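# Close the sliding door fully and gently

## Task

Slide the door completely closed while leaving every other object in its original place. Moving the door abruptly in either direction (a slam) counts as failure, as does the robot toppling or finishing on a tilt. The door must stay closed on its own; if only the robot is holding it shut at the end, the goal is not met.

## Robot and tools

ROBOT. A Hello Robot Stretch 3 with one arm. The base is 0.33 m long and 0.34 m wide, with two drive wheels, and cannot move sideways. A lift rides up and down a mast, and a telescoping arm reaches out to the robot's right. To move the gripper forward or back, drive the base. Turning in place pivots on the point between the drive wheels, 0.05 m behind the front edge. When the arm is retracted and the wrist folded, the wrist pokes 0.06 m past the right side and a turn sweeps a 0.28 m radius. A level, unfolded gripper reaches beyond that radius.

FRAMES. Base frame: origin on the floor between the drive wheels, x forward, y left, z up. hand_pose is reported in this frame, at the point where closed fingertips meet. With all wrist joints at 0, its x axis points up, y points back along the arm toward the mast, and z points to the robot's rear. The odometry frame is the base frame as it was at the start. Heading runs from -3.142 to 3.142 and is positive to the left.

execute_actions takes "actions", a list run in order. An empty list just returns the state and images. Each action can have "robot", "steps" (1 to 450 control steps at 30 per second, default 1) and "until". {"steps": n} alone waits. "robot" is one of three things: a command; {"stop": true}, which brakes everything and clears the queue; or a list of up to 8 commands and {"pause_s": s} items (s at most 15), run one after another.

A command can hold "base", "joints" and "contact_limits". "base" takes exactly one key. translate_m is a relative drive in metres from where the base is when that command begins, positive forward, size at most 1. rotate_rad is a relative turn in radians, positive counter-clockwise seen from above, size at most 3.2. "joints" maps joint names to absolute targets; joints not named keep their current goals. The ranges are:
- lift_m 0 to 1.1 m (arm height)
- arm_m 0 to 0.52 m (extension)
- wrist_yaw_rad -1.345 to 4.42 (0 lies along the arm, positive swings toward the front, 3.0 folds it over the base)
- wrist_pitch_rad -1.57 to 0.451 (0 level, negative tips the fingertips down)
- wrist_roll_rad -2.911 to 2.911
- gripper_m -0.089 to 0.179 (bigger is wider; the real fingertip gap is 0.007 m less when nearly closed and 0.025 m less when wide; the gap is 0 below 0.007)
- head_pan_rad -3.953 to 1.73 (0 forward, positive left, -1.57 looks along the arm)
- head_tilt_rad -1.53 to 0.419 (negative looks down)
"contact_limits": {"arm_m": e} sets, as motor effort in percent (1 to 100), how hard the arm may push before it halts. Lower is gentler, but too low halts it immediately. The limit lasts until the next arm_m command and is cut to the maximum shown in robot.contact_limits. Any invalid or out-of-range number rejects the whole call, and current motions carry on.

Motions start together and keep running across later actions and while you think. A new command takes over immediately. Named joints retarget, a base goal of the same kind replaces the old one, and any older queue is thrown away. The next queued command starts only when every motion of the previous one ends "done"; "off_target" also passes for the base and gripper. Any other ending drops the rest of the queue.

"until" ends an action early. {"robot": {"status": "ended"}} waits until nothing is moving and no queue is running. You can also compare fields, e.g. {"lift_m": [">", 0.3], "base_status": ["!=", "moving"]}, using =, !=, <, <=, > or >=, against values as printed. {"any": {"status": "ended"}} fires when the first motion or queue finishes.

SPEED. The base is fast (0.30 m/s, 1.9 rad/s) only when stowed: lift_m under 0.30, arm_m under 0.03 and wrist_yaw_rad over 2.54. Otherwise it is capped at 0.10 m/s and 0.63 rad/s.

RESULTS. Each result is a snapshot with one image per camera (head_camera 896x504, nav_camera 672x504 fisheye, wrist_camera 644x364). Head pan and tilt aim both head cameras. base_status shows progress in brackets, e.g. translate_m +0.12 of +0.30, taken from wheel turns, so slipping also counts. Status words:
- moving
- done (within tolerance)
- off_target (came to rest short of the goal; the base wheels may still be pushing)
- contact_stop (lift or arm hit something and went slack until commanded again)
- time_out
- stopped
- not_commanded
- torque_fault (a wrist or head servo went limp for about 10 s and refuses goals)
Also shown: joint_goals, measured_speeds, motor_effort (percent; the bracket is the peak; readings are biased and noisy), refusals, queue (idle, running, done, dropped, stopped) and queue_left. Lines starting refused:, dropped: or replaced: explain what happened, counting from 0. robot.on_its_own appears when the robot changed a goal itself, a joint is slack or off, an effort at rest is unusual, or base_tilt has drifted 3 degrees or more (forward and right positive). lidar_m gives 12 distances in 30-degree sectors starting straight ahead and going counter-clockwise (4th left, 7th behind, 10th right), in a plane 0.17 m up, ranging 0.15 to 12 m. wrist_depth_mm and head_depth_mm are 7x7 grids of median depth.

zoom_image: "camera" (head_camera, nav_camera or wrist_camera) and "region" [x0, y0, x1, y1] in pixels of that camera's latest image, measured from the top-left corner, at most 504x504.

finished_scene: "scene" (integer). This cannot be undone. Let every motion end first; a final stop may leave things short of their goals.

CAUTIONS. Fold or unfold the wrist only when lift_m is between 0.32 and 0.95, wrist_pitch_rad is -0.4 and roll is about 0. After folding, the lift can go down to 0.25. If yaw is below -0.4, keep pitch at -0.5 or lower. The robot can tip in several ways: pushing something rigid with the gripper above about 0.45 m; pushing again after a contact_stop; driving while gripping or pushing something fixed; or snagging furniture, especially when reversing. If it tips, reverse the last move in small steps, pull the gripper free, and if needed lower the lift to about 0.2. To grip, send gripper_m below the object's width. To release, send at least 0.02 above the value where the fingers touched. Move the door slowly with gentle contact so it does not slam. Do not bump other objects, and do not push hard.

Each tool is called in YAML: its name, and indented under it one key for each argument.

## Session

execute_actions:
  actions: []

Scene clock: 0.00 s.
robot.base_odometry: x=+0.000 y=+0.000 heading=+0.000 (m, m, rad; robot's odometry frame)
robot.turned_by_wheels: +0.000 (rad since the last result)
robot.turned_by_imu: +0.000 (rad since the last result)
robot.base_tilt: forward=-0.6 right=-1.6 (deg)
robot.lidar_m: 1.04 1.29 1.75 1.57 1.11 1.34 1.34 2.06 2.03 1.02 0.79 0.77
robot.head_depth_mm: 2001 2827 2942 2941 2996 2891 2013 / 1990 2995 3103 3175 3161 2872 2014 / 1987 3073 3334 3303 3329 2904 2011 / 1009 1017 1019 1032 1039 1048 1057 / 1017 1029 1042 1053 1060 1076 1090 / 1113 1125 1145 1153 1170 1179 1194 / 1221 1241 1257 1281 1291 1314 1325
robot.base_status: not_commanded
robot.joint_positions: lift_m=+0.490 arm_m=-0.001 wrist_yaw_rad=+3.064 wrist_pitch_rad=-0.550 wrist_roll_rad=-0.020 gripper_m=+0.037 head_pan_rad=+0.012 head_tilt_rad=-0.006
robot.joint_goals: lift_m=+0.490 arm_m=-0.001 wrist_yaw_rad=+3.064 wrist_pitch_rad=-0.550 wrist_roll_rad=-0.020 gripper_m=+0.037 head_pan_rad=+0.012 head_tilt_rad=-0.006
robot.joint_status: lift_m=not_commanded arm_m=not_commanded wrist_yaw_rad=not_commanded wrist_pitch_rad=not_commanded wrist_roll_rad=not_commanded gripper_m=not_commanded head_pan_rad=not_commanded head_tilt_rad=not_commanded
robot.measured_speeds: translate_m=+0.000 rotate_rad=+0.000 lift_m=+0.000 arm_m=+0.000 wrist_yaw_rad=+0.000 wrist_pitch_rad=+0.000 wrist_roll_rad=+0.000 head_pan_rad=+0.000 head_tilt_rad=+0.000
robot: refusals=0 queue=idle queue_left=0
robot.motor_effort: left_wheel=+0 right_wheel=+1 lift_m=+25 arm_m=-1 wrist_yaw_rad=+0 wrist_pitch_rad=+4 wrist_roll_rad=+0 gripper_m=-1 head_pan_rad=-1 head_tilt_rad=+1 (%)
robot.hand_pose: x=-0.0053 y=+0.0610 z=+0.4746 quat_wxyz=(+0.217, +0.680, +0.168, +0.679) (m; robot's base frame)
robot.wrist_depth_mm: 839 - - - - - - / 941 938 - - - - - / - - - - - - - / 892 909 933 937 981 988 - / 777 766 - 814 834 834 822 / 684 685 - 708 732 720 721 / 595 619 - 638 608 635 631
pictures: head_camera (sideways: a quarter turn clockwise sets it upright), nav_camera (sideways: a quarter turn counterclockwise sets it upright), wrist_camera
camera_calibration (this result's frames):
head_camera: T_world_to_cam=[[-0.0489031, -0.00545681, -0.998789, 1.32719], [-0.021452, 0.99976, -0.00441178, 0.00444333], [0.998573, 0.0212103, -0.0490084, 0.0142988], [0, 0, 0, 1]] pos_world=[0.0507204, 0.00249666, 1.3263]
nav_camera: T_world_to_cam=[[-0.0414069, -0.0132893, 0.999054, -1.25373], [0.0266325, -0.999571, -0.0121923, 0.0654476], [0.998787, 0.0261025, 0.041743, -0.105043], [0, 0, 0, 1]] pos_world=[0.0512597, 0.0515002, 1.25773]
wrist_camera: T_world_to_cam=[[0.994588, -0.0926075, 0.0471012, -0.0150592], [-0.0253403, -0.655871, -0.754448, 0.434701], [0.10076, 0.749171, -0.654668, 0.434086], [0, 0, 0, 1]] pos_world=[-0.0177453, -0.0414917, 0.612851]
Images, in order (width x height): head_camera 896x504, nav_camera 672x504, wrist_camera 644x364.

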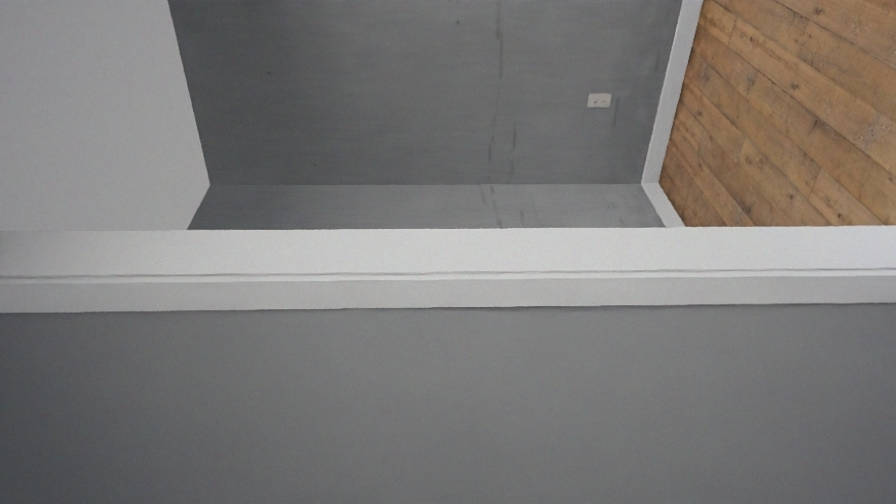

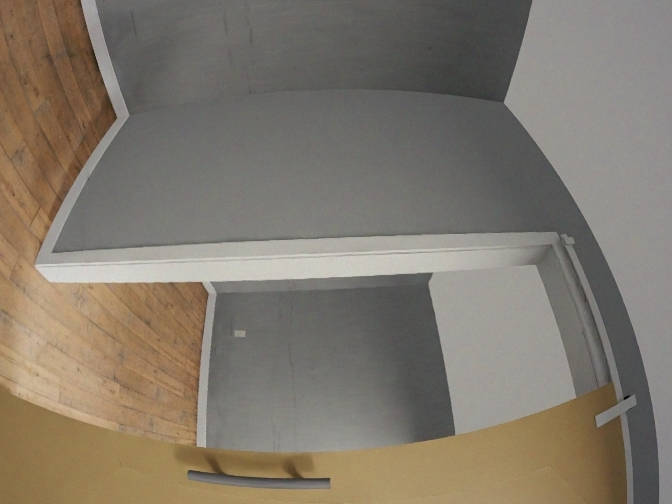

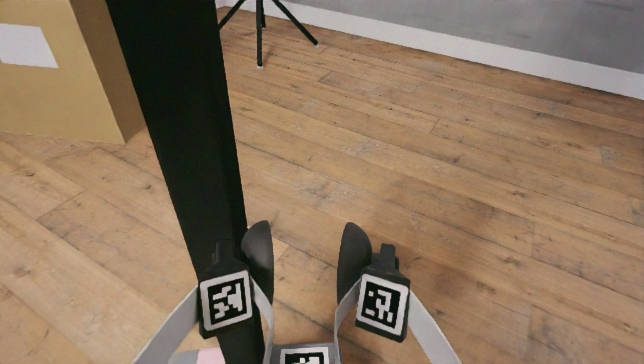

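execute_actions:
  actions:
    - {"robot":[{"base":{"rotate_rad":0.8},"joints":{"lift_m":0.88,"wrist_pitch_rad":-0.4,"head_pan_rad":-1.6,"head_tilt_rad":-0.6}},{"joints":{"wrist_yaw_rad":0,"gripper_m":0.12}},{"joints":{"wrist_pitch_rad":0}}],"steps":450,"until":{"robot":{"status":"ended"}}}

Scene clock: 8.00 s.
robot.base_odometry: x=+0.000 y=+0.000 heading=+0.800 (m, m, rad; robot's odometry frame)
robot.turned_by_wheels: +0.800 (rad since the last result)
robot.turned_by_imu: +0.802 (rad since the last result)
robot.base_tilt: forward=-0.7 right=-1.6 (deg)
robot.lidar_m: 1.75 1.68 0.99 1.00 1.71 2.09 2.02 1.43 0.85 0.77 1.09 1.04
robot.head_depth_mm: 672 750 853 989 1174 1334 - / 659 736 832 952 1147 1306 - / 647 722 814 932 1061 - - / 636 706 798 914 1024 1304 1189 / 624 692 770 879 1043 1271 1194 / 597 656 760 934 1644 1401 1201 / 634 2717 2913 2170 1716 1402 1203
robot.base_status: done (rotate_rad +0.7999 of +0.8000)
robot.joint_positions: lift_m=+0.880 arm_m=-0.001 wrist_yaw_rad=+0.002 wrist_pitch_rad=-0.022 wrist_roll_rad=-0.020 gripper_m=+0.120 head_pan_rad=-1.593 head_tilt_rad=-0.593
robot.joint_goals: lift_m=+0.880 arm_m=-0.001 wrist_yaw_rad=+0.000 wrist_pitch_rad=+0.000 wrist_roll_rad=-0.020 gripper_m=+0.120 head_pan_rad=-1.600 head_tilt_rad=-0.600
robot.joint_status: lift_m=done arm_m=not_commanded wrist_yaw_rad=done wrist_pitch_rad=done wrist_roll_rad=not_commanded gripper_m=done head_pan_rad=done head_tilt_rad=done
robot.measured_speeds: translate_m=+0.000 rotate_rad=+0.000 lift_m=+0.000 arm_m=+0.000 wrist_yaw_rad=+0.000 wrist_pitch_rad=+0.000 wrist_roll_rad=+0.000 head_pan_rad=+0.000 head_tilt_rad=+0.000
robot: refusals=0 queue=done queue_left=0
robot.motor_effort: left_wheel=-3(8) right_wheel=+3(6) lift_m=+28(27) arm_m=-1(2) wrist_yaw_rad=-1(1) wrist_pitch_rad=+8(7) wrist_roll_rad=+0(0) gripper_m=-1(80) head_pan_rad=-3(44) head_tilt_rad=-3(34) (%)
robot.hand_pose: x=-0.0210 y=-0.3999 z=+0.9889 quat_wxyz=(+0.714, +0.009, -0.700, -0.007) (m; robot's base frame)
robot.wrist_depth_mm: - - 493 515 534 566 592 / - - 504 526 554 576 617 / - - 516 544 569 611 626 / - - 532 565 587 617 662 / - - 540 563 606 637 665 / - - 566 593 617 668 712 / - - 574 610 641 692 713
pictures: head_camera (sideways: a quarter turn clockwise sets it upright), nav_camera (sideways: a quarter turn counterclockwise sets it upright), wrist_camera
camera_calibration (this result's frames):
head_camera: T_world_to_cam=[[0.00824668, 0.59374, -0.804615, 1.07334], [0.999931, -0.0116174, 0.00167579, -0.00971354], [-0.00835258, -0.804573, -0.593795, 0.729441], [0, 0, 0, 1]] pos_world=[0.00695412, -0.0505081, 1.29678]
nav_camera: T_world_to_cam=[[-0.0242592, -0.518132, 0.854957, -1.06551], [-0.999695, 0.0164912, -0.0183719, 0.0797414], [-0.00458015, -0.855142, -0.518374, 0.6301], [0, 0, 0, 1]] pos_world=[0.0567546, -0.0145636, 1.23906]
wrist_camera: T_world_to_cam=[[-0.998848, 0.0348342, 0.0330049, -0.0432932], [-0.0259833, 0.185638, -0.982275, 1.08183], [-0.0403437, -0.982001, -0.184519, -0.0425353], [0, 0, 0, 1]] pos_world=[-0.01685, -0.241089, 1.05623]
Images, in order (width x height): head_camera 896x504, nav_camera 672x504, wrist_camera 644x364.

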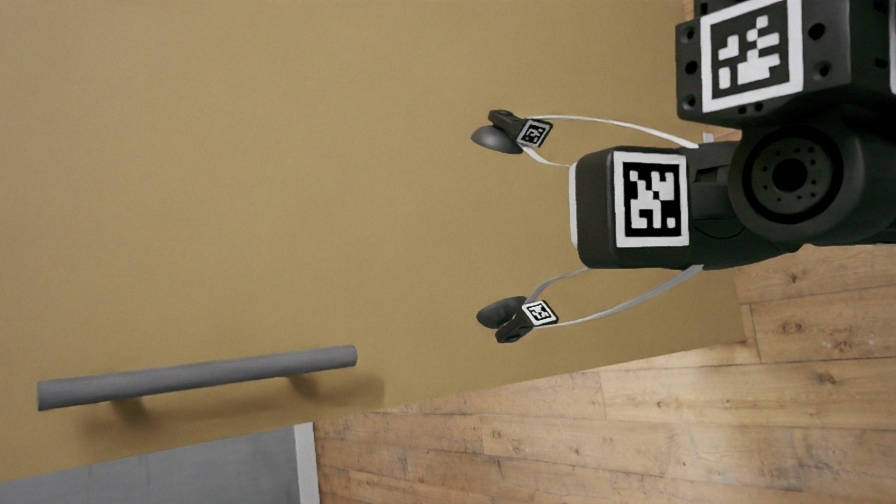

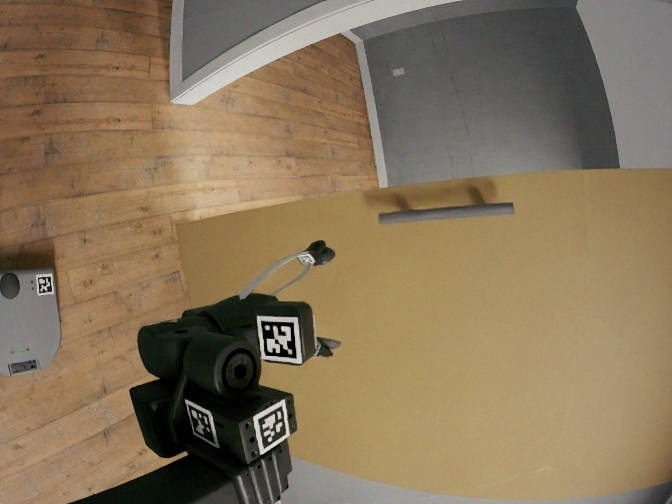

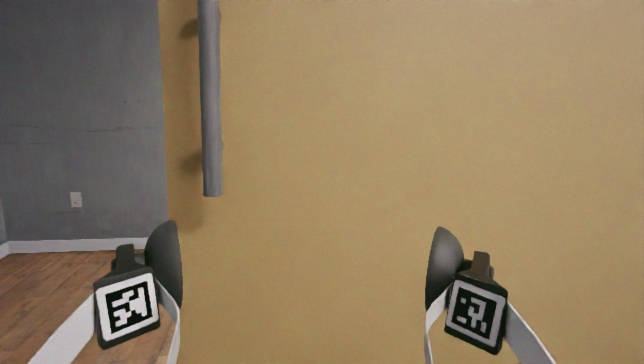

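execute_actions:
  actions:
    - {"robot":[{"base":{"rotate_rad":0.205},"joints":{"lift_m":0.93,"arm_m":0.24}}],"steps":450,"until":{"robot":{"status":"ended"}}}

Scene clock: 11.13 s.
robot.base_odometry: x=+0.000 y=+0.000 heading=+1.005 (m, m, rad; robot's odometry frame)
robot.turned_by_wheels: +0.205 (rad since the last result)
robot.turned_by_imu: +0.205 (rad since the last result)
robot.base_tilt: forward=-0.7 right=-1.7 (deg)
robot.lidar_m: 1.75 1.57 1.00 1.27 1.79 2.08 2.03 1.05 0.80 0.78 1.04 1.23
robot.head_depth_mm: 621 688 750 - 1067 1260 1185 / 621 689 745 941 1051 1268 1189 / 622 691 - - 1053 1267 1190 / 606 673 750 938 1079 1306 1193 / 2513 2842 2961 2160 1698 1400 1195 / 2583 2852 2948 2159 1709 1394 1197 / 2558 2879 2958 2168 1703 1403 1197
robot.base_status: done (rotate_rad +0.2049 of +0.2050)
robot.joint_positions: lift_m=+0.930 arm_m=+0.240 wrist_yaw_rad=+0.000 wrist_pitch_rad=-0.020 wrist_roll_rad=-0.020 gripper_m=+0.120 head_pan_rad=-1.593 head_tilt_rad=-0.593
robot.joint_goals: lift_m=+0.930 arm_m=+0.240 wrist_yaw_rad=+0.000 wrist_pitch_rad=+0.000 wrist_roll_rad=-0.020 gripper_m=+0.120 head_pan_rad=-1.600 head_tilt_rad=-0.600
robot.joint_status: lift_m=done arm_m=done wrist_yaw_rad=done wrist_pitch_rad=done wrist_roll_rad=not_commanded gripper_m=done head_pan_rad=done head_tilt_rad=done
robot.measured_speeds: translate_m=+0.000 rotate_rad=+0.000 lift_m=+0.000 arm_m=+0.000 wrist_yaw_rad=+0.000 wrist_pitch_rad=+0.000 wrist_roll_rad=+0.000 head_pan_rad=+0.000 head_tilt_rad=+0.000
robot: refusals=0 queue=done queue_left=0
robot.motor_effort: left_wheel=-3(9) right_wheel=+2(6) lift_m=+28(27) arm_m=+3(4) wrist_yaw_rad=+0(1) wrist_pitch_rad=+7(8) wrist_roll_rad=+0(0) gripper_m=-1(0) head_pan_rad=-3(3) head_tilt_rad=-4(3) (%)
robot.hand_pose: x=-0.0214 y=-0.6403 z=+1.0393 quat_wxyz=(+0.714, +0.007, -0.700, -0.007) (m; robot's base frame)
robot.wrist_depth_mm: - - - 268 269 269 266 / - - - 276 276 275 273 / - - - 281 282 282 280 / - - - 291 289 291 290 / - - - 301 300 297 296 / - - - 303 304 304 303 / - - - 318 317 318 313
pictures: head_camera (sideways: a quarter turn clockwise sets it upright), nav_camera (sideways: a quarter turn counterclockwise sets it upright), wrist_camera
camera_calibration (this result's frames):
head_camera: T_world_to_cam=[[0.0083728, 0.593865, -0.804521, 1.07321], [0.999929, -0.0118254, 0.00167744, -0.00971567], [-0.00851758, -0.804478, -0.593921, 0.729606], [0, 0, 0, 1]] pos_world=[0.00694365, -0.0505074, 1.29677]
nav_camera: T_world_to_cam=[[-0.0243698, -0.518261, 0.854875, -1.0654], [-0.999692, 0.0167016, -0.0183728, 0.0797425], [-0.00475591, -0.855059, -0.518508, 0.630276], [0, 0, 0, 1]] pos_world=[0.0567518, -0.0145642, 1.23905]
wrist_camera: T_world_to_cam=[[-0.998794, 0.03641, 0.0329413, -0.0358941], [-0.0257004, 0.183974, -0.982595, 1.17528], [-0.0418367, -0.982257, -0.182816, -0.271335], [0, 0, 0, 1]] pos_world=[-0.0169973, -0.481435, 1.10641]
Images, in order (width x height): head_camera 896x504, nav_camera 672x504, wrist_camera 644x364.

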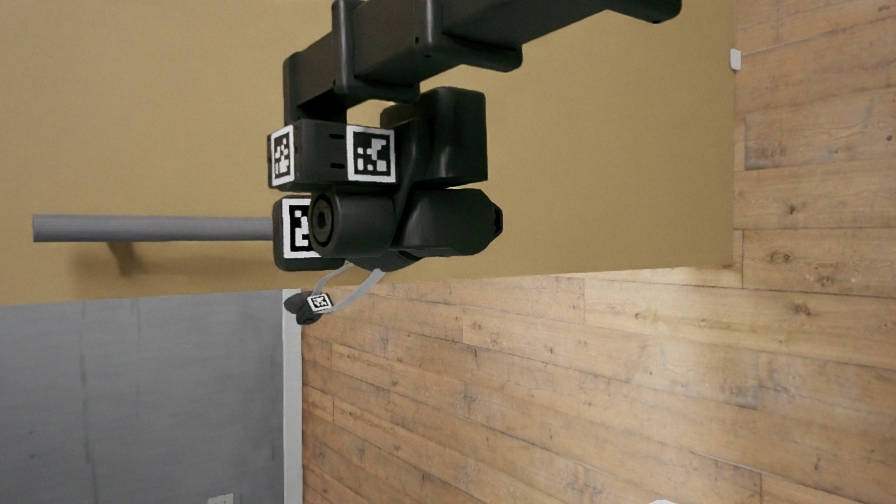

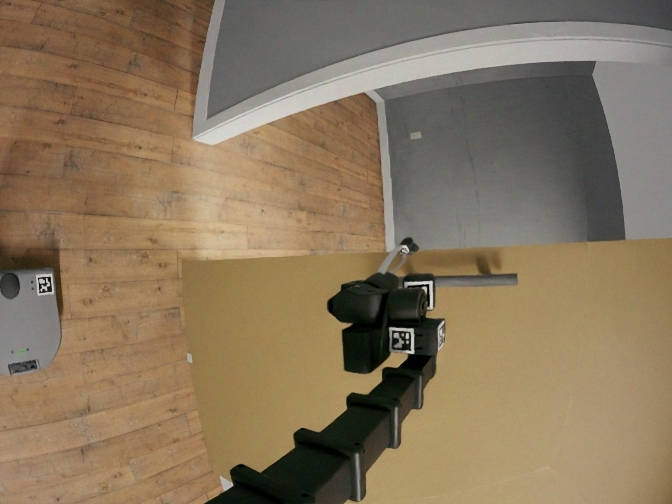

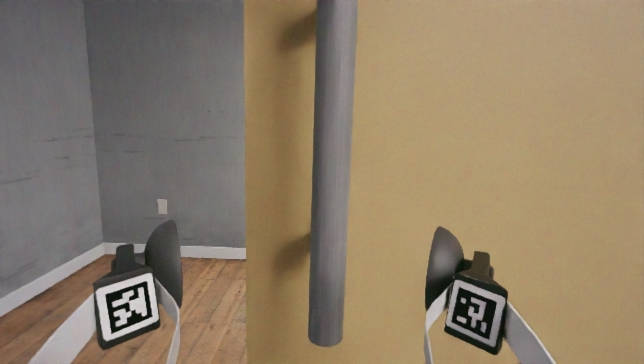

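execute_actions:
  actions:
    - {"robot":[{"base":{"translate_m":-0.012},"joints":{"lift_m":0.97,"arm_m":0.318}},{"joints":{"gripper_m":0.01,"head_pan_rad":-1.4,"head_tilt_rad":0.3}},{"base":{"translate_m":0.45}}],"steps":450,"until":{"robot":{"status":"ended"}}}

Scene clock: 20.03 s.
robot.base_odometry: x=+0.235 y=+0.369 heading=+1.005 (m, m, rad; robot's odometry frame)
robot.turned_by_wheels: +0.000 (rad since the last result)
robot.turned_by_imu: -0.081 (rad since the last result)
robot.base_tilt: forward=-0.7 right=-1.6 (deg)
robot.lidar_m: 1.30 1.34 1.11 0.91 1.58 2.34 2.47 1.13 0.80 0.77 0.83 1.12
robot.head_depth_mm: 841 795 756 720 689 658 634 / 856 811 774 743 707 2711 2608 / 945 1733 2477 3020 2894 2740 2644 / 955 1725 2483 3087 2913 2810 2690 / 961 915 869 826 784 749 719 / 995 934 887 841 802 761 728 / 1013 955 902 855 813 774 739
robot.base_status: done (translate_m +0.4500 of +0.4500)
robot.joint_positions: lift_m=+0.970 arm_m=+0.318 wrist_yaw_rad=-0.284 wrist_pitch_rad=-0.019 wrist_roll_rad=-0.020 gripper_m=+0.010 head_pan_rad=-1.405 head_tilt_rad=+0.284
robot.joint_goals: lift_m=+0.970 arm_m=+0.318 wrist_yaw_rad=-0.260 wrist_pitch_rad=+0.000 wrist_roll_rad=-0.020 gripper_m=+0.010 head_pan_rad=-1.400 head_tilt_rad=+0.300
robot.joint_status: lift_m=done arm_m=done wrist_yaw_rad=done wrist_pitch_rad=done wrist_roll_rad=not_commanded gripper_m=done head_pan_rad=done head_tilt_rad=done
robot.measured_speeds: translate_m=+0.000 rotate_rad=+0.000 lift_m=+0.000 arm_m=+0.000 wrist_yaw_rad=+0.000 wrist_pitch_rad=+0.000 wrist_roll_rad=+0.000 head_pan_rad=+0.000 head_tilt_rad=+0.000
robot: refusals=0 queue=done queue_left=0
robot.on_its_own: wrist_yaw_rad is held at -0.260, not at your +0.000, by its stall guard, which is not easing now; wrist_yaw_rad is at rest, and its effort (+15) is outside its rest range (-12 to +12)
robot.motor_effort: left_wheel=-6(65) right_wheel=+7(38) lift_m=+28(30) arm_m=+3(5) wrist_yaw_rad=+15(53) wrist_pitch_rad=+7(8) wrist_roll_rad=+0(0) gripper_m=-6(81) head_pan_rad=+2(20) head_tilt_rad=+7(44) (%)
robot.hand_pose: x=-0.0931 y=-0.7082 z=+1.0795 quat_wxyz=(+0.706, -0.092, -0.694, -0.108) (m; robot's base frame)
robot.wrist_depth_mm: - - 191 143 227 252 282 / - - 196 147 235 260 292 / - - 201 150 243 269 304 / - - 206 154 250 280 317 / - - 210 156 258 290 329 / - - 212 160 272 299 343 / - - 228 170 276 311 362
pictures: head_camera (sideways: a quarter turn clockwise sets it upright), nav_camera (sideways: a quarter turn counterclockwise sets it upright), wrist_camera
camera_calibration (this result's frames):
head_camera: T_world_to_cam=[[0.0346653, -0.236164, -0.971095, 1.291], [0.984844, 0.173303, -0.0069901, 0.00166377], [0.169944, -0.956134, 0.238593, -0.355107], [0, 0, 0, 1]] pos_world=[0.0139571, -0.034931, 1.33842]
nav_camera: T_world_to_cam=[[-0.0664641, 0.318865, 0.945467, -1.18418], [-0.983111, -0.182861, -0.00743918, 0.0654227], [0.170517, -0.929993, 0.325634, -0.469654], [0, 0, 0, 1]] pos_world=[0.0656962, -0.0472174, 1.27303]
wrist_camera: T_world_to_cam=[[-0.948532, 0.314918, 0.0333666, 0.0951101], [0.0263528, 0.183491, -0.982668, 1.22995], [-0.315583, -0.931213, -0.182346, -0.323482], [0, 0, 0, 1]] pos_world=[-0.0442828, -0.556867, 1.14647]
Images, in order (width x height): head_camera 896x504, nav_camera 672x504, wrist_camera 644x364.

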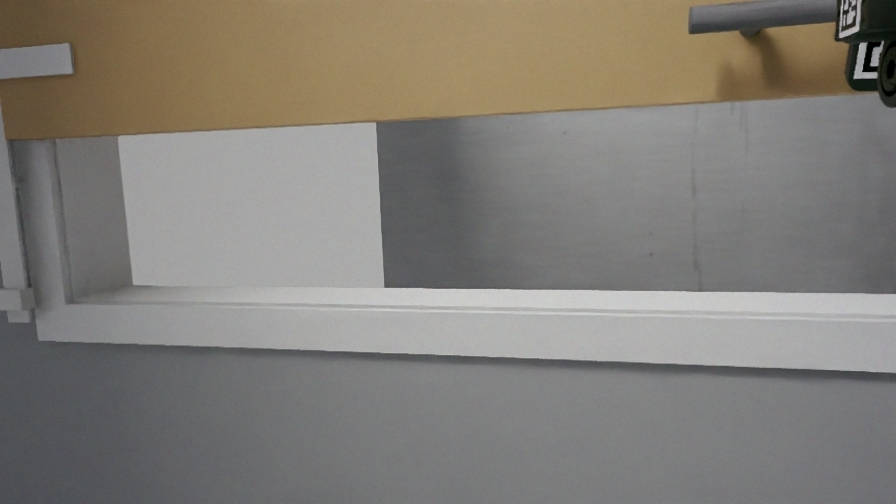

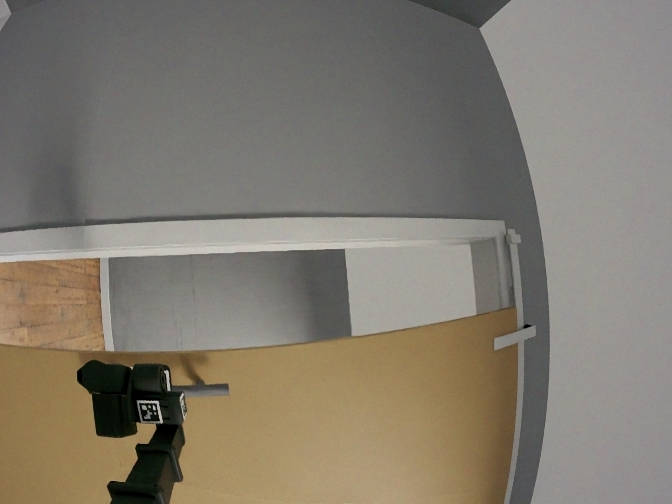

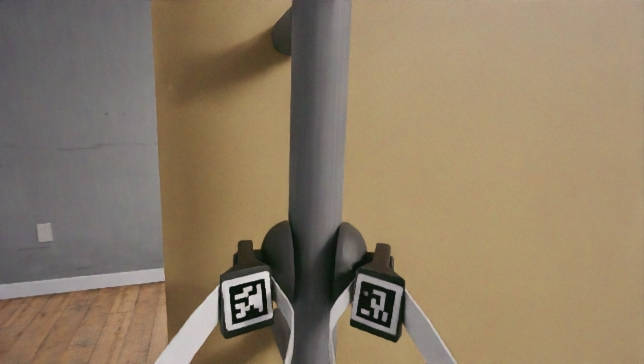

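execute_actions:
  actions:
    - {"robot":[{"base":{"rotate_rad":0.08}},{"base":{"translate_m":0.2}}],"steps":450,"until":{"robot":{"status":"ended"}}}

Scene clock: 26.43 s.
robot.base_odometry: x=+0.329 y=+0.546 heading=+1.085 (m, m, rad; robot's odometry frame)
robot.turned_by_wheels: +0.080 (rad since the last result)
robot.turned_by_imu: +0.017 (rad since the last result)
robot.base_tilt: forward=-0.7 right=-1.6 (deg)
robot.lidar_m: 1.11 1.15 1.16 0.93 0.99 1.72 2.66 1.10 0.80 0.81 0.85 1.14
robot.head_depth_mm: 946 1723 2482 2890 2801 2677 2604 / 947 1730 2478 2984 2856 2696 2572 / 927 884 834 789 754 722 690 / 956 905 860 812 775 743 710 / 975 922 875 828 789 754 722 / 1001 944 892 844 803 767 731 / 1019 961 908 860 819 780 743
robot.base_status: done (translate_m +0.2000 of +0.2000)
robot.joint_positions: lift_m=+0.970 arm_m=+0.318 wrist_yaw_rad=-0.339 wrist_pitch_rad=-0.020 wrist_roll_rad=-0.020 gripper_m=+0.010 head_pan_rad=-1.405 head_tilt_rad=+0.285
robot.joint_goals: lift_m=+0.970 arm_m=+0.318 wrist_yaw_rad=-0.338 wrist_pitch_rad=+0.000 wrist_roll_rad=-0.020 gripper_m=+0.010 head_pan_rad=-1.400 head_tilt_rad=+0.300
robot.joint_status: lift_m=done arm_m=done wrist_yaw_rad=done wrist_pitch_rad=done wrist_roll_rad=not_commanded gripper_m=done head_pan_rad=done head_tilt_rad=done
robot.measured_speeds: translate_m=+0.000 rotate_rad=+0.000 lift_m=+0.000 arm_m=+0.000 wrist_yaw_rad=+0.000 wrist_pitch_rad=+0.000 wrist_roll_rad=+0.000 head_pan_rad=+0.000 head_tilt_rad=+0.000
robot: refusals=0 queue=done queue_left=0
robot.on_its_own: wrist_yaw_rad is held at -0.338, not at your +0.000, by its stall guard, which is not easing now
robot.motor_effort: left_wheel=+1(31) right_wheel=+0(32) lift_m=+28(27) arm_m=+2(4) wrist_yaw_rad=+0(55) wrist_pitch_rad=+8(8) wrist_roll_rad=+0(0) gripper_m=+0(18) head_pan_rad=+2(2) head_tilt_rad=+7(7) (%)
robot.hand_pose: x=-0.1064 y=-0.7039 z=+1.0793 quat_wxyz=(+0.703, -0.110, -0.691, -0.128) (m; robot's base frame)
robot.wrist_depth_mm: 209 - - - 264 256 214 / 208 - - - 263 261 214 / 207 - - - 266 278 224 / 212 - - - 270 286 330 / 214 - - - 276 293 349 / 220 - - - 284 287 362 / 226 - - - 292 311 380
pictures: head_camera (sideways: a quarter turn clockwise sets it upright), nav_camera (sideways: a quarter turn counterclockwise sets it upright), wrist_camera
camera_calibration (this result's frames):
head_camera: T_world_to_cam=[[0.0347572, -0.236712, -0.970958, 1.29082], [0.984844, 0.173299, -0.00699467, 0.00166972], [0.169922, -0.955999, 0.239148, -0.35583], [0, 0, 0, 1]] pos_world=[0.0139536, -0.0349104, 1.33844]
nav_camera: T_world_to_cam=[[-0.0665535, 0.319398, 0.945281, -1.18394], [-0.98311, -0.182865, -0.00742906, 0.0654095], [0.170486, -0.929809, 0.326174, -0.470358], [0, 0, 0, 1]] pos_world=[0.065699, -0.0472336, 1.27306]
wrist_camera: T_world_to_cam=[[-0.929839, 0.36644, 0.0334912, 0.119225], [0.036558, 0.182564, -0.982514, 1.22959], [-0.366147, -0.912355, -0.183151, -0.314973], [0, 0, 0, 1]] pos_world=[-0.0494179, -0.555534, 1.14641]
Images, in order (width x height): head_camera 896x504, nav_camera 672x504, wrist_camera 644x364.

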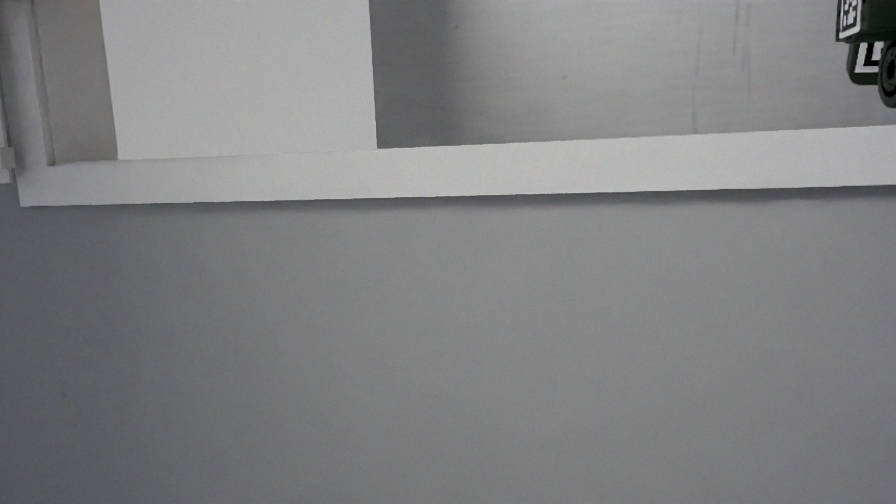

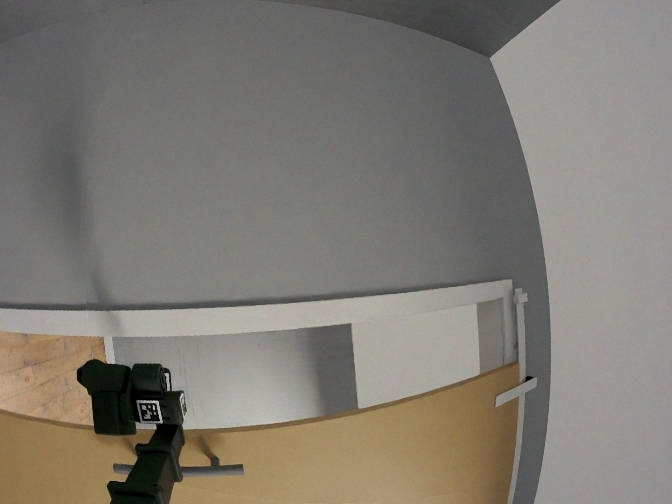

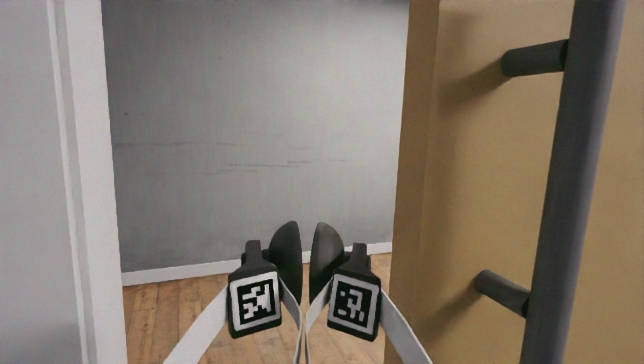

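execute_actions:
  actions:
    - {"robot":[{"joints":{"arm_m":0,"wrist_yaw_rad":0.5,"gripper_m":0.12}},{"base":{"rotate_rad":0.63}},{"base":{"translate_m":-0.27}},{"base":{"rotate_rad":-0.6}},{"joints":{"wrist_yaw_rad":0}}],"steps":450,"until":{"robot":{"status":"ended"}}}

Scene clock: 38.97 s.
robot.base_odometry: x=+0.367 y=+0.279 heading=+1.115 (m, m, rad; robot's odometry frame)
robot.turned_by_wheels: +0.030 (rad since the last result)
robot.turned_by_imu: +0.028 (rad since the last result)
robot.base_tilt: forward=-0.7 right=-1.6 (deg)
robot.lidar_m: 1.33 1.39 1.24 1.07 1.94 2.51 2.44 0.85 0.63 0.61 0.69 0.95
robot.head_depth_mm: 652 617 588 561 536 512 493 / 669 637 603 579 555 2587 2451 / 1328 1720 2492 2884 2763 2640 2518 / 1329 1731 2470 2933 2814 2699 2577 / 800 768 739 716 693 670 653 / 810 762 719 679 645 612 584 / 837 786 740 702 666 635 606
robot.base_status: done (rotate_rad -0.5999 of -0.6000)
robot.joint_positions: lift_m=+0.970 arm_m=+0.000 wrist_yaw_rad=+0.002 wrist_pitch_rad=-0.020 wrist_roll_rad=-0.020 gripper_m=+0.120 head_pan_rad=-1.405 head_tilt_rad=+0.285
robot.joint_goals: lift_m=+0.970 arm_m=+0.000 wrist_yaw_rad=+0.000 wrist_pitch_rad=+0.000 wrist_roll_rad=-0.020 gripper_m=+0.120 head_pan_rad=-1.400 head_tilt_rad=+0.300
robot.joint_status: lift_m=done arm_m=done wrist_yaw_rad=done wrist_pitch_rad=done wrist_roll_rad=not_commanded gripper_m=done head_pan_rad=done head_tilt_rad=done
robot.measured_speeds: translate_m=+0.000 rotate_rad=+0.000 lift_m=+0.000 arm_m=+0.000 wrist_yaw_rad=+0.000 wrist_pitch_rad=+0.000 wrist_roll_rad=+0.000 head_pan_rad=+0.000 head_tilt_rad=+0.000
robot: refusals=0 queue=done queue_left=0
robot.motor_effort: left_wheel=+3(8) right_wheel=-2(6) lift_m=+28(27) arm_m=-5(4) wrist_yaw_rad=-1(0) wrist_pitch_rad=+7(7) wrist_roll_rad=+0(0) gripper_m=+0(79) head_pan_rad=+1(2) head_tilt_rad=+7(7) (%)
robot.hand_pose: x=-0.0210 y=-0.4010 z=+1.0793 quat_wxyz=(+0.714, +0.008, -0.700, -0.007) (m; robot's base frame)
robot.wrist_depth_mm: 380 453 - 341 339 340 343 / 397 453 - 354 348 350 350 / 404 455 - 357 359 357 362 / 421 458 - 370 364 368 368 / 427 435 - 379 375 377 381 / 444 - - 389 385 389 390 / 450 498 - 399 398 403 401
pictures: head_camera (sideways: a quarter turn clockwise sets it upright), nav_camera (sideways: a quarter turn counterclockwise sets it upright), wrist_camera
camera_calibration (this result's frames):
head_camera: T_world_to_cam=[[0.0347572, -0.236712, -0.970958, 1.29082], [0.984844, 0.173299, -0.00699467, 0.00166972], [0.169922, -0.955999, 0.239148, -0.35583], [0, 0, 0, 1]] pos_world=[0.0139536, -0.0349104, 1.33844]
nav_camera: T_world_to_cam=[[-0.0665536, 0.319398, 0.945281, -1.18394], [-0.98311, -0.182866, -0.00742906, 0.0654095], [0.170486, -0.929809, 0.326174, -0.470358], [0, 0, 0, 1]] pos_world=[0.065699, -0.0472336, 1.27306]
wrist_camera: T_world_to_cam=[[-0.998833, 0.0347948, 0.0334916, -0.0467591], [-0.0265246, 0.184289, -0.982514, 1.17054], [-0.0403585, -0.982256, -0.183151, -0.0285456], [0, 0, 0, 1]] pos_world=[-0.0168086, -0.242129, 1.14641]
Images, in order (width x height): head_camera 896x504, nav_camera 672x504, wrist_camera 644x364.

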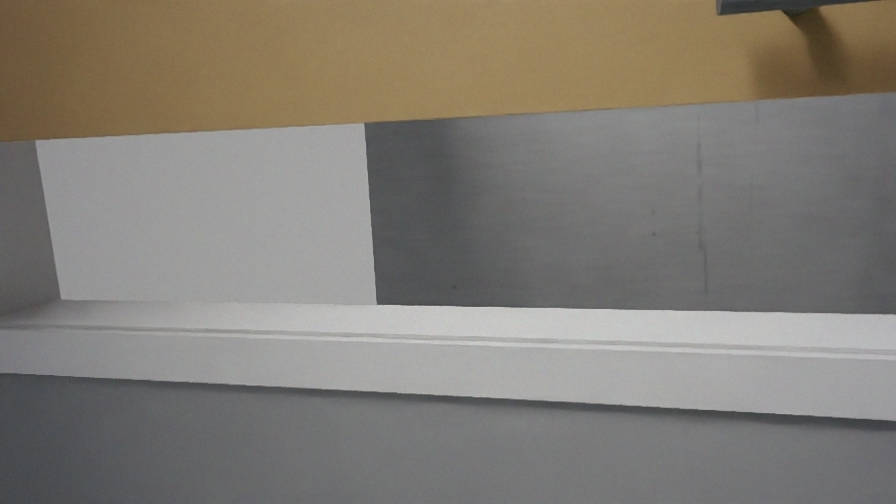

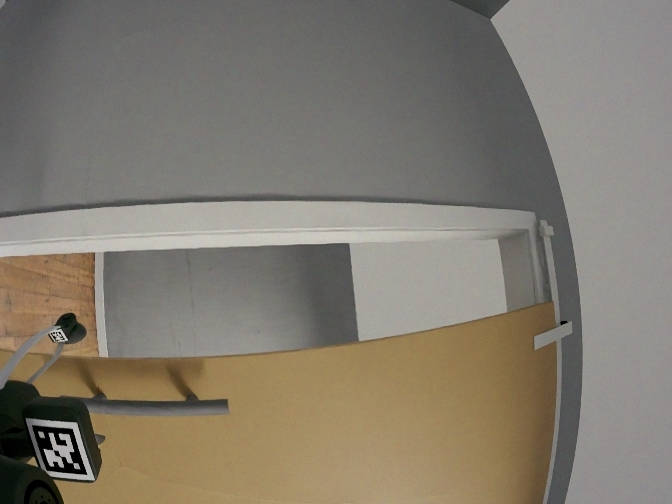

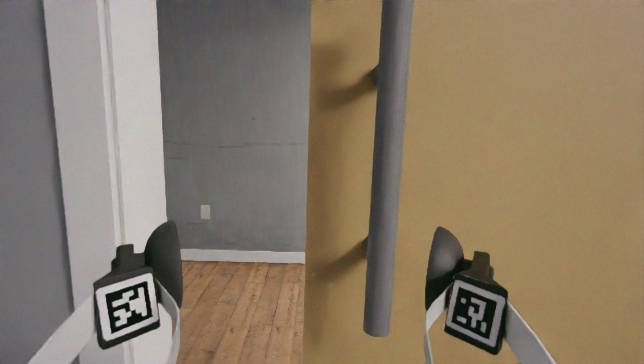

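execute_actions:
  actions:
    - {"robot":[{"base":{"translate_m":-0.15},"joints":{"wrist_yaw_rad":0.4,"arm_m":0.05}},{"joints":{"arm_m":0.165}},{"joints":{"gripper_m":0.0}},{"base":{"translate_m":0.2}}],"steps":450,"until":{"robot":{"status":"ended"}}}

Scene clock: 49.27 s.
robot.base_odometry: x=+0.390 y=+0.324 heading=+1.114 (m, m, rad; robot's odometry frame)
robot.turned_by_wheels: +0.000 (rad since the last result)
robot.turned_by_imu: -0.222 (rad since the last result)
robot.base_tilt: forward=-0.7 right=-1.6 (deg)
robot.lidar_m: 1.32 1.32 1.42 1.08 1.22 1.71 2.45 1.09 0.66 0.59 0.67 0.77
robot.head_depth_mm: 676 641 606 576 548 524 502 / 674 639 605 574 547 522 500 / 672 635 601 572 544 520 448 / 680 645 609 578 550 526 502 / 1327 1719 2486 2884 2728 2623 2498 / 1287 1718 2501 2833 2678 2590 2506 / 722 683 657 658 663 664 2452
robot.base_status: done (translate_m +0.2000 of +0.2000)
robot.joint_positions: lift_m=+0.970 arm_m=+0.165 wrist_yaw_rad=+0.252 wrist_pitch_rad=-0.023 wrist_roll_rad=-0.020 gripper_m=+0.000 head_pan_rad=-1.405 head_tilt_rad=+0.285
robot.joint_goals: lift_m=+0.970 arm_m=+0.165 wrist_yaw_rad=+0.271 wrist_pitch_rad=+0.000 wrist_roll_rad=-0.020 gripper_m=+0.000 head_pan_rad=-1.400 head_tilt_rad=+0.300
robot.joint_status: lift_m=done arm_m=done wrist_yaw_rad=done wrist_pitch_rad=done wrist_roll_rad=not_commanded gripper_m=done head_pan_rad=done head_tilt_rad=done
robot.measured_speeds: translate_m=+0.000 rotate_rad=+0.000 lift_m=+0.000 arm_m=+0.000 wrist_yaw_rad=+0.000 wrist_pitch_rad=+0.000 wrist_roll_rad=+0.000 head_pan_rad=+0.000 head_tilt_rad=+0.000
robot: refusals=0 queue=done queue_left=0
robot.on_its_own: wrist_yaw_rad is held at +0.271, not at your +0.400, by its stall guard, which is not easing now; wrist_yaw_rad is at rest, and its effort (+13) is outside its rest range (-12 to +12)
robot.motor_effort: left_wheel=-5(18) right_wheel=+8(25) lift_m=+28(28) arm_m=+2(5) wrist_yaw_rad=+13(39) wrist_pitch_rad=+8(8) wrist_roll_rad=+1(0) gripper_m=-10(86) head_pan_rad=+2(2) head_tilt_rad=+7(7) (%)
robot.hand_pose: x=+0.0422 y=-0.5573 z=+1.0785 quat_wxyz=(+0.710, +0.096, -0.693, +0.081) (m; robot's base frame)
robot.wrist_depth_mm: - - 181 116 178 178 178 / - - 185 119 184 183 181 / 365 - 190 123 188 187 186 / 365 - 197 126 194 192 191 / 366 - 201 128 198 198 197 / 372 - - 132 205 204 202 / 371 - 215 137 213 208 208
pictures: head_camera (sideways: a quarter turn clockwise sets it upright), nav_camera (sideways: a quarter turn counterclockwise sets it upright), wrist_camera
camera_calibration (this result's frames):
head_camera: T_world_to_cam=[[0.0347585, -0.23672, -0.970956, 1.29082], [0.984844, 0.173299, -0.00699474, 0.00166981], [0.169921, -0.955997, 0.239156, -0.355841], [0, 0, 0, 1]] pos_world=[0.0139536, -0.0349101, 1.33844]
nav_camera: T_world_to_cam=[[-0.0665548, 0.319407, 0.945278, -1.18394], [-0.98311, -0.182865, -0.0074289, 0.0654093], [0.170486, -0.929806, 0.326182, -0.470369], [0, 0, 0, 1]] pos_world=[0.065699, -0.0472339, 1.27306]
wrist_camera: T_world_to_cam=[[-0.976423, -0.213222, 0.0336874, -0.117593], [-0.0720452, 0.174778, -0.981969, 1.19632], [0.20349, -0.961243, -0.186019, -0.175169], [0, 0, 0, 1]] pos_world=[0.00701338, -0.402544, 1.14612]
Images, in order (width x height): head_camera 896x504, nav_camera 672x504, wrist_camera 644x364.

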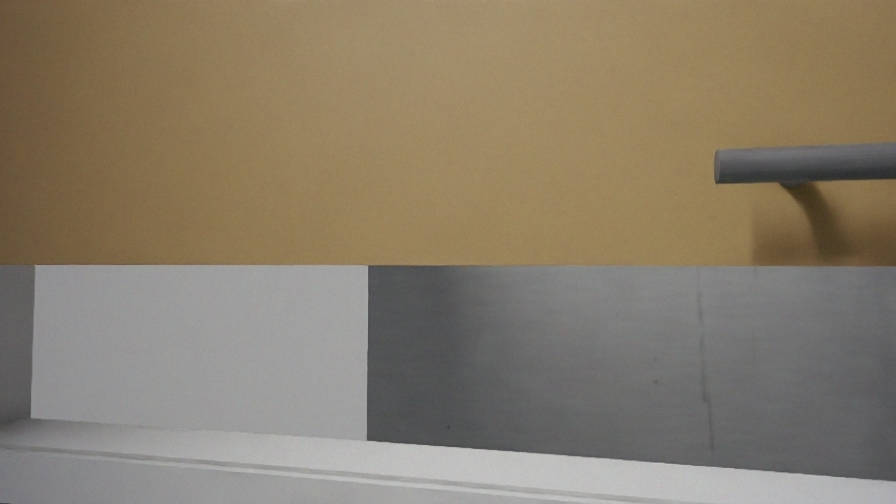

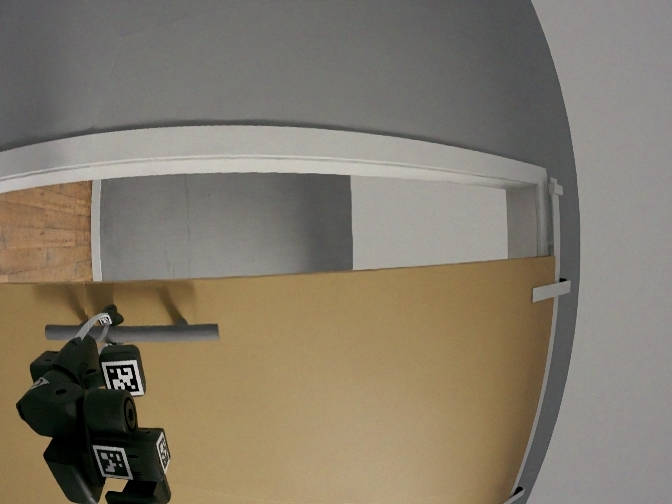

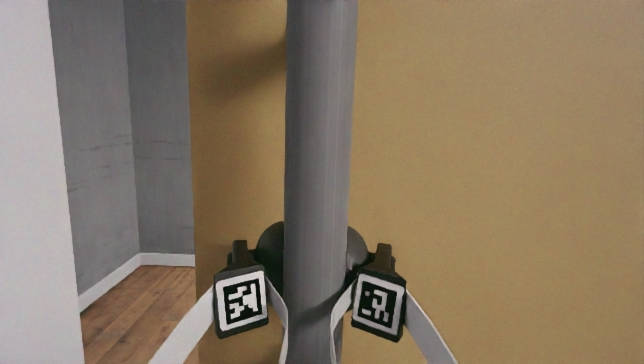

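execute_actions:
  actions:
    - {"robot":[{"joints":{"gripper_m":0.08}},{"joints":{"arm_m":0.0}},{"base":{"rotate_rad":0.82},"joints":{"wrist_yaw_rad":1.2}},{"base":{"translate_m":-0.44}},{"base":{"rotate_rad":-0.6},"joints":{"head_pan_rad":-0.8,"head_tilt_rad":-0.6}}],"steps":450,"until":{"robot":{"status":"ended"}}}

Scene clock: 63.03 s.
robot.base_odometry: x=+0.546 y=-0.087 heading=+1.334 (m, m, rad; robot's odometry frame)
robot.turned_by_wheels: +0.220 (rad since the last result)
robot.turned_by_imu: +0.219 (rad since the last result)
robot.base_tilt: forward=-0.7 right=-1.6 (deg)
robot.lidar_m: 1.59 1.75 1.39 1.40 2.23 2.16 1.47 0.47 0.35 0.34 0.35 0.48
robot.head_depth_mm: 286 305 334 370 402 - - / 303 332 367 401 464 - 646 / 329 360 406 464 527 643 773 / 347 327 374 435 613 791 1123 / 588 647 716 792 941 1133 1198 / 545 601 698 851 1096 1344 1196 / 596 702 847 1067 1449 1403 1195
robot.base_status: done (rotate_rad -0.5999 of -0.6000)
robot.joint_positions: lift_m=+0.970 arm_m=+0.000 wrist_yaw_rad=+1.199 wrist_pitch_rad=-0.021 wrist_roll_rad=-0.020 gripper_m=+0.080 head_pan_rad=-0.807 head_tilt_rad=-0.592
robot.joint_goals: lift_m=+0.970 arm_m=+0.000 wrist_yaw_rad=+1.200 wrist_pitch_rad=+0.000 wrist_roll_rad=-0.020 gripper_m=+0.080 head_pan_rad=-0.800 head_tilt_rad=-0.600
robot.joint_status: lift_m=done arm_m=done wrist_yaw_rad=done wrist_pitch_rad=done wrist_roll_rad=not_commanded gripper_m=done head_pan_rad=done head_tilt_rad=done
robot.measured_speeds: translate_m=+0.000 rotate_rad=+0.000 lift_m=+0.000 arm_m=+0.000 wrist_yaw_rad=+0.000 wrist_pitch_rad=+0.000 wrist_roll_rad=+0.000 head_pan_rad=+0.000 head_tilt_rad=+0.000
robot: refusals=0 queue=done queue_left=0
robot.motor_effort: left_wheel=+3(9) right_wheel=-2(9) lift_m=+27(28) arm_m=-5(5) wrist_yaw_rad=+1(14) wrist_pitch_rad=+8(9) wrist_roll_rad=+1(1) gripper_m=+0(79) head_pan_rad=+3(38) head_tilt_rad=-4(41) (%)
robot.hand_pose: x=+0.2168 y=-0.2382 z=+1.0791 quat_wxyz=(+0.594, +0.401, -0.573, +0.397) (m; robot's base frame)
robot.wrist_depth_mm: - - - 510 228 175 137 / - - - 528 232 176 137 / - - - 550 246 176 138 / - - - 322 250 178 138 / - - - 324 243 179 139 / - - - 327 - 180 140 / - - - 612 272 175 141
pictures: head_camera (sideways: a quarter turn clockwise sets it upright), nav_camera (sideways: a quarter turn counterclockwise sets it upright), wrist_camera
camera_calibration (this result's frames):
head_camera: T_world_to_cam=[[-0.414032, 0.425361, -0.804764, 1.07611], [0.715, 0.699122, 0.00167314, -0.00797201], [0.56334, -0.574714, -0.593592, 0.725689], [0, 0, 0, 1]] pos_world=[0.0424331, -0.0350974, 1.29679]
nav_camera: T_world_to_cam=[[0.349221, -0.383236, 0.855087, -1.06796], [-0.718278, -0.695514, -0.0183705, 0.0780229], [0.601765, -0.607775, -0.518158, 0.626121], [0, 0, 0, 1]] pos_world=[0.0522173, 0.0255268, 1.23906]
wrist_camera: T_world_to_cam=[[-0.397023, -0.917193, 0.0335965, -0.172319], [-0.181766, 0.0426951, -0.982414, 1.14653], [0.89963, -0.396148, -0.183666, 0.077285], [0, 0, 0, 1]] pos_world=[0.0704582, -0.176384, 1.14635]
Images, in order (width x height): head_camera 896x504, nav_camera 672x504, wrist_camera 644x364.

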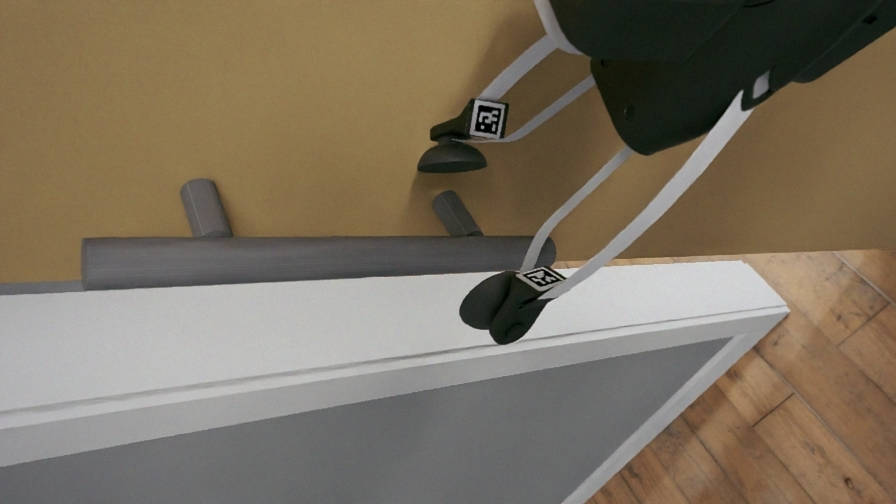

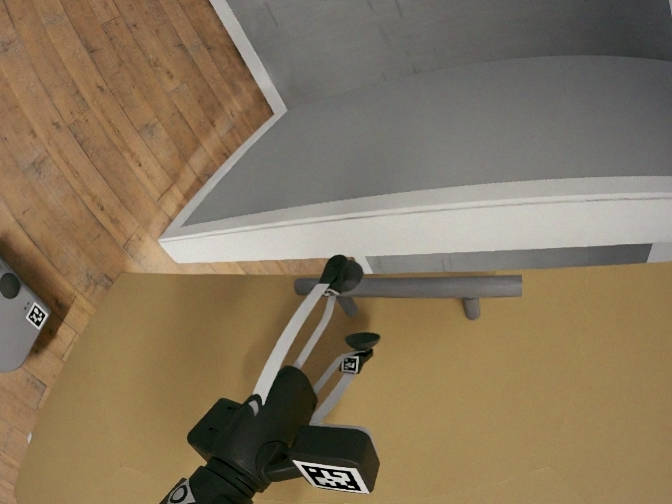

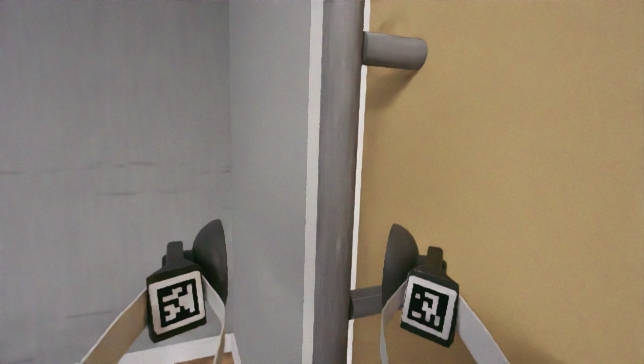

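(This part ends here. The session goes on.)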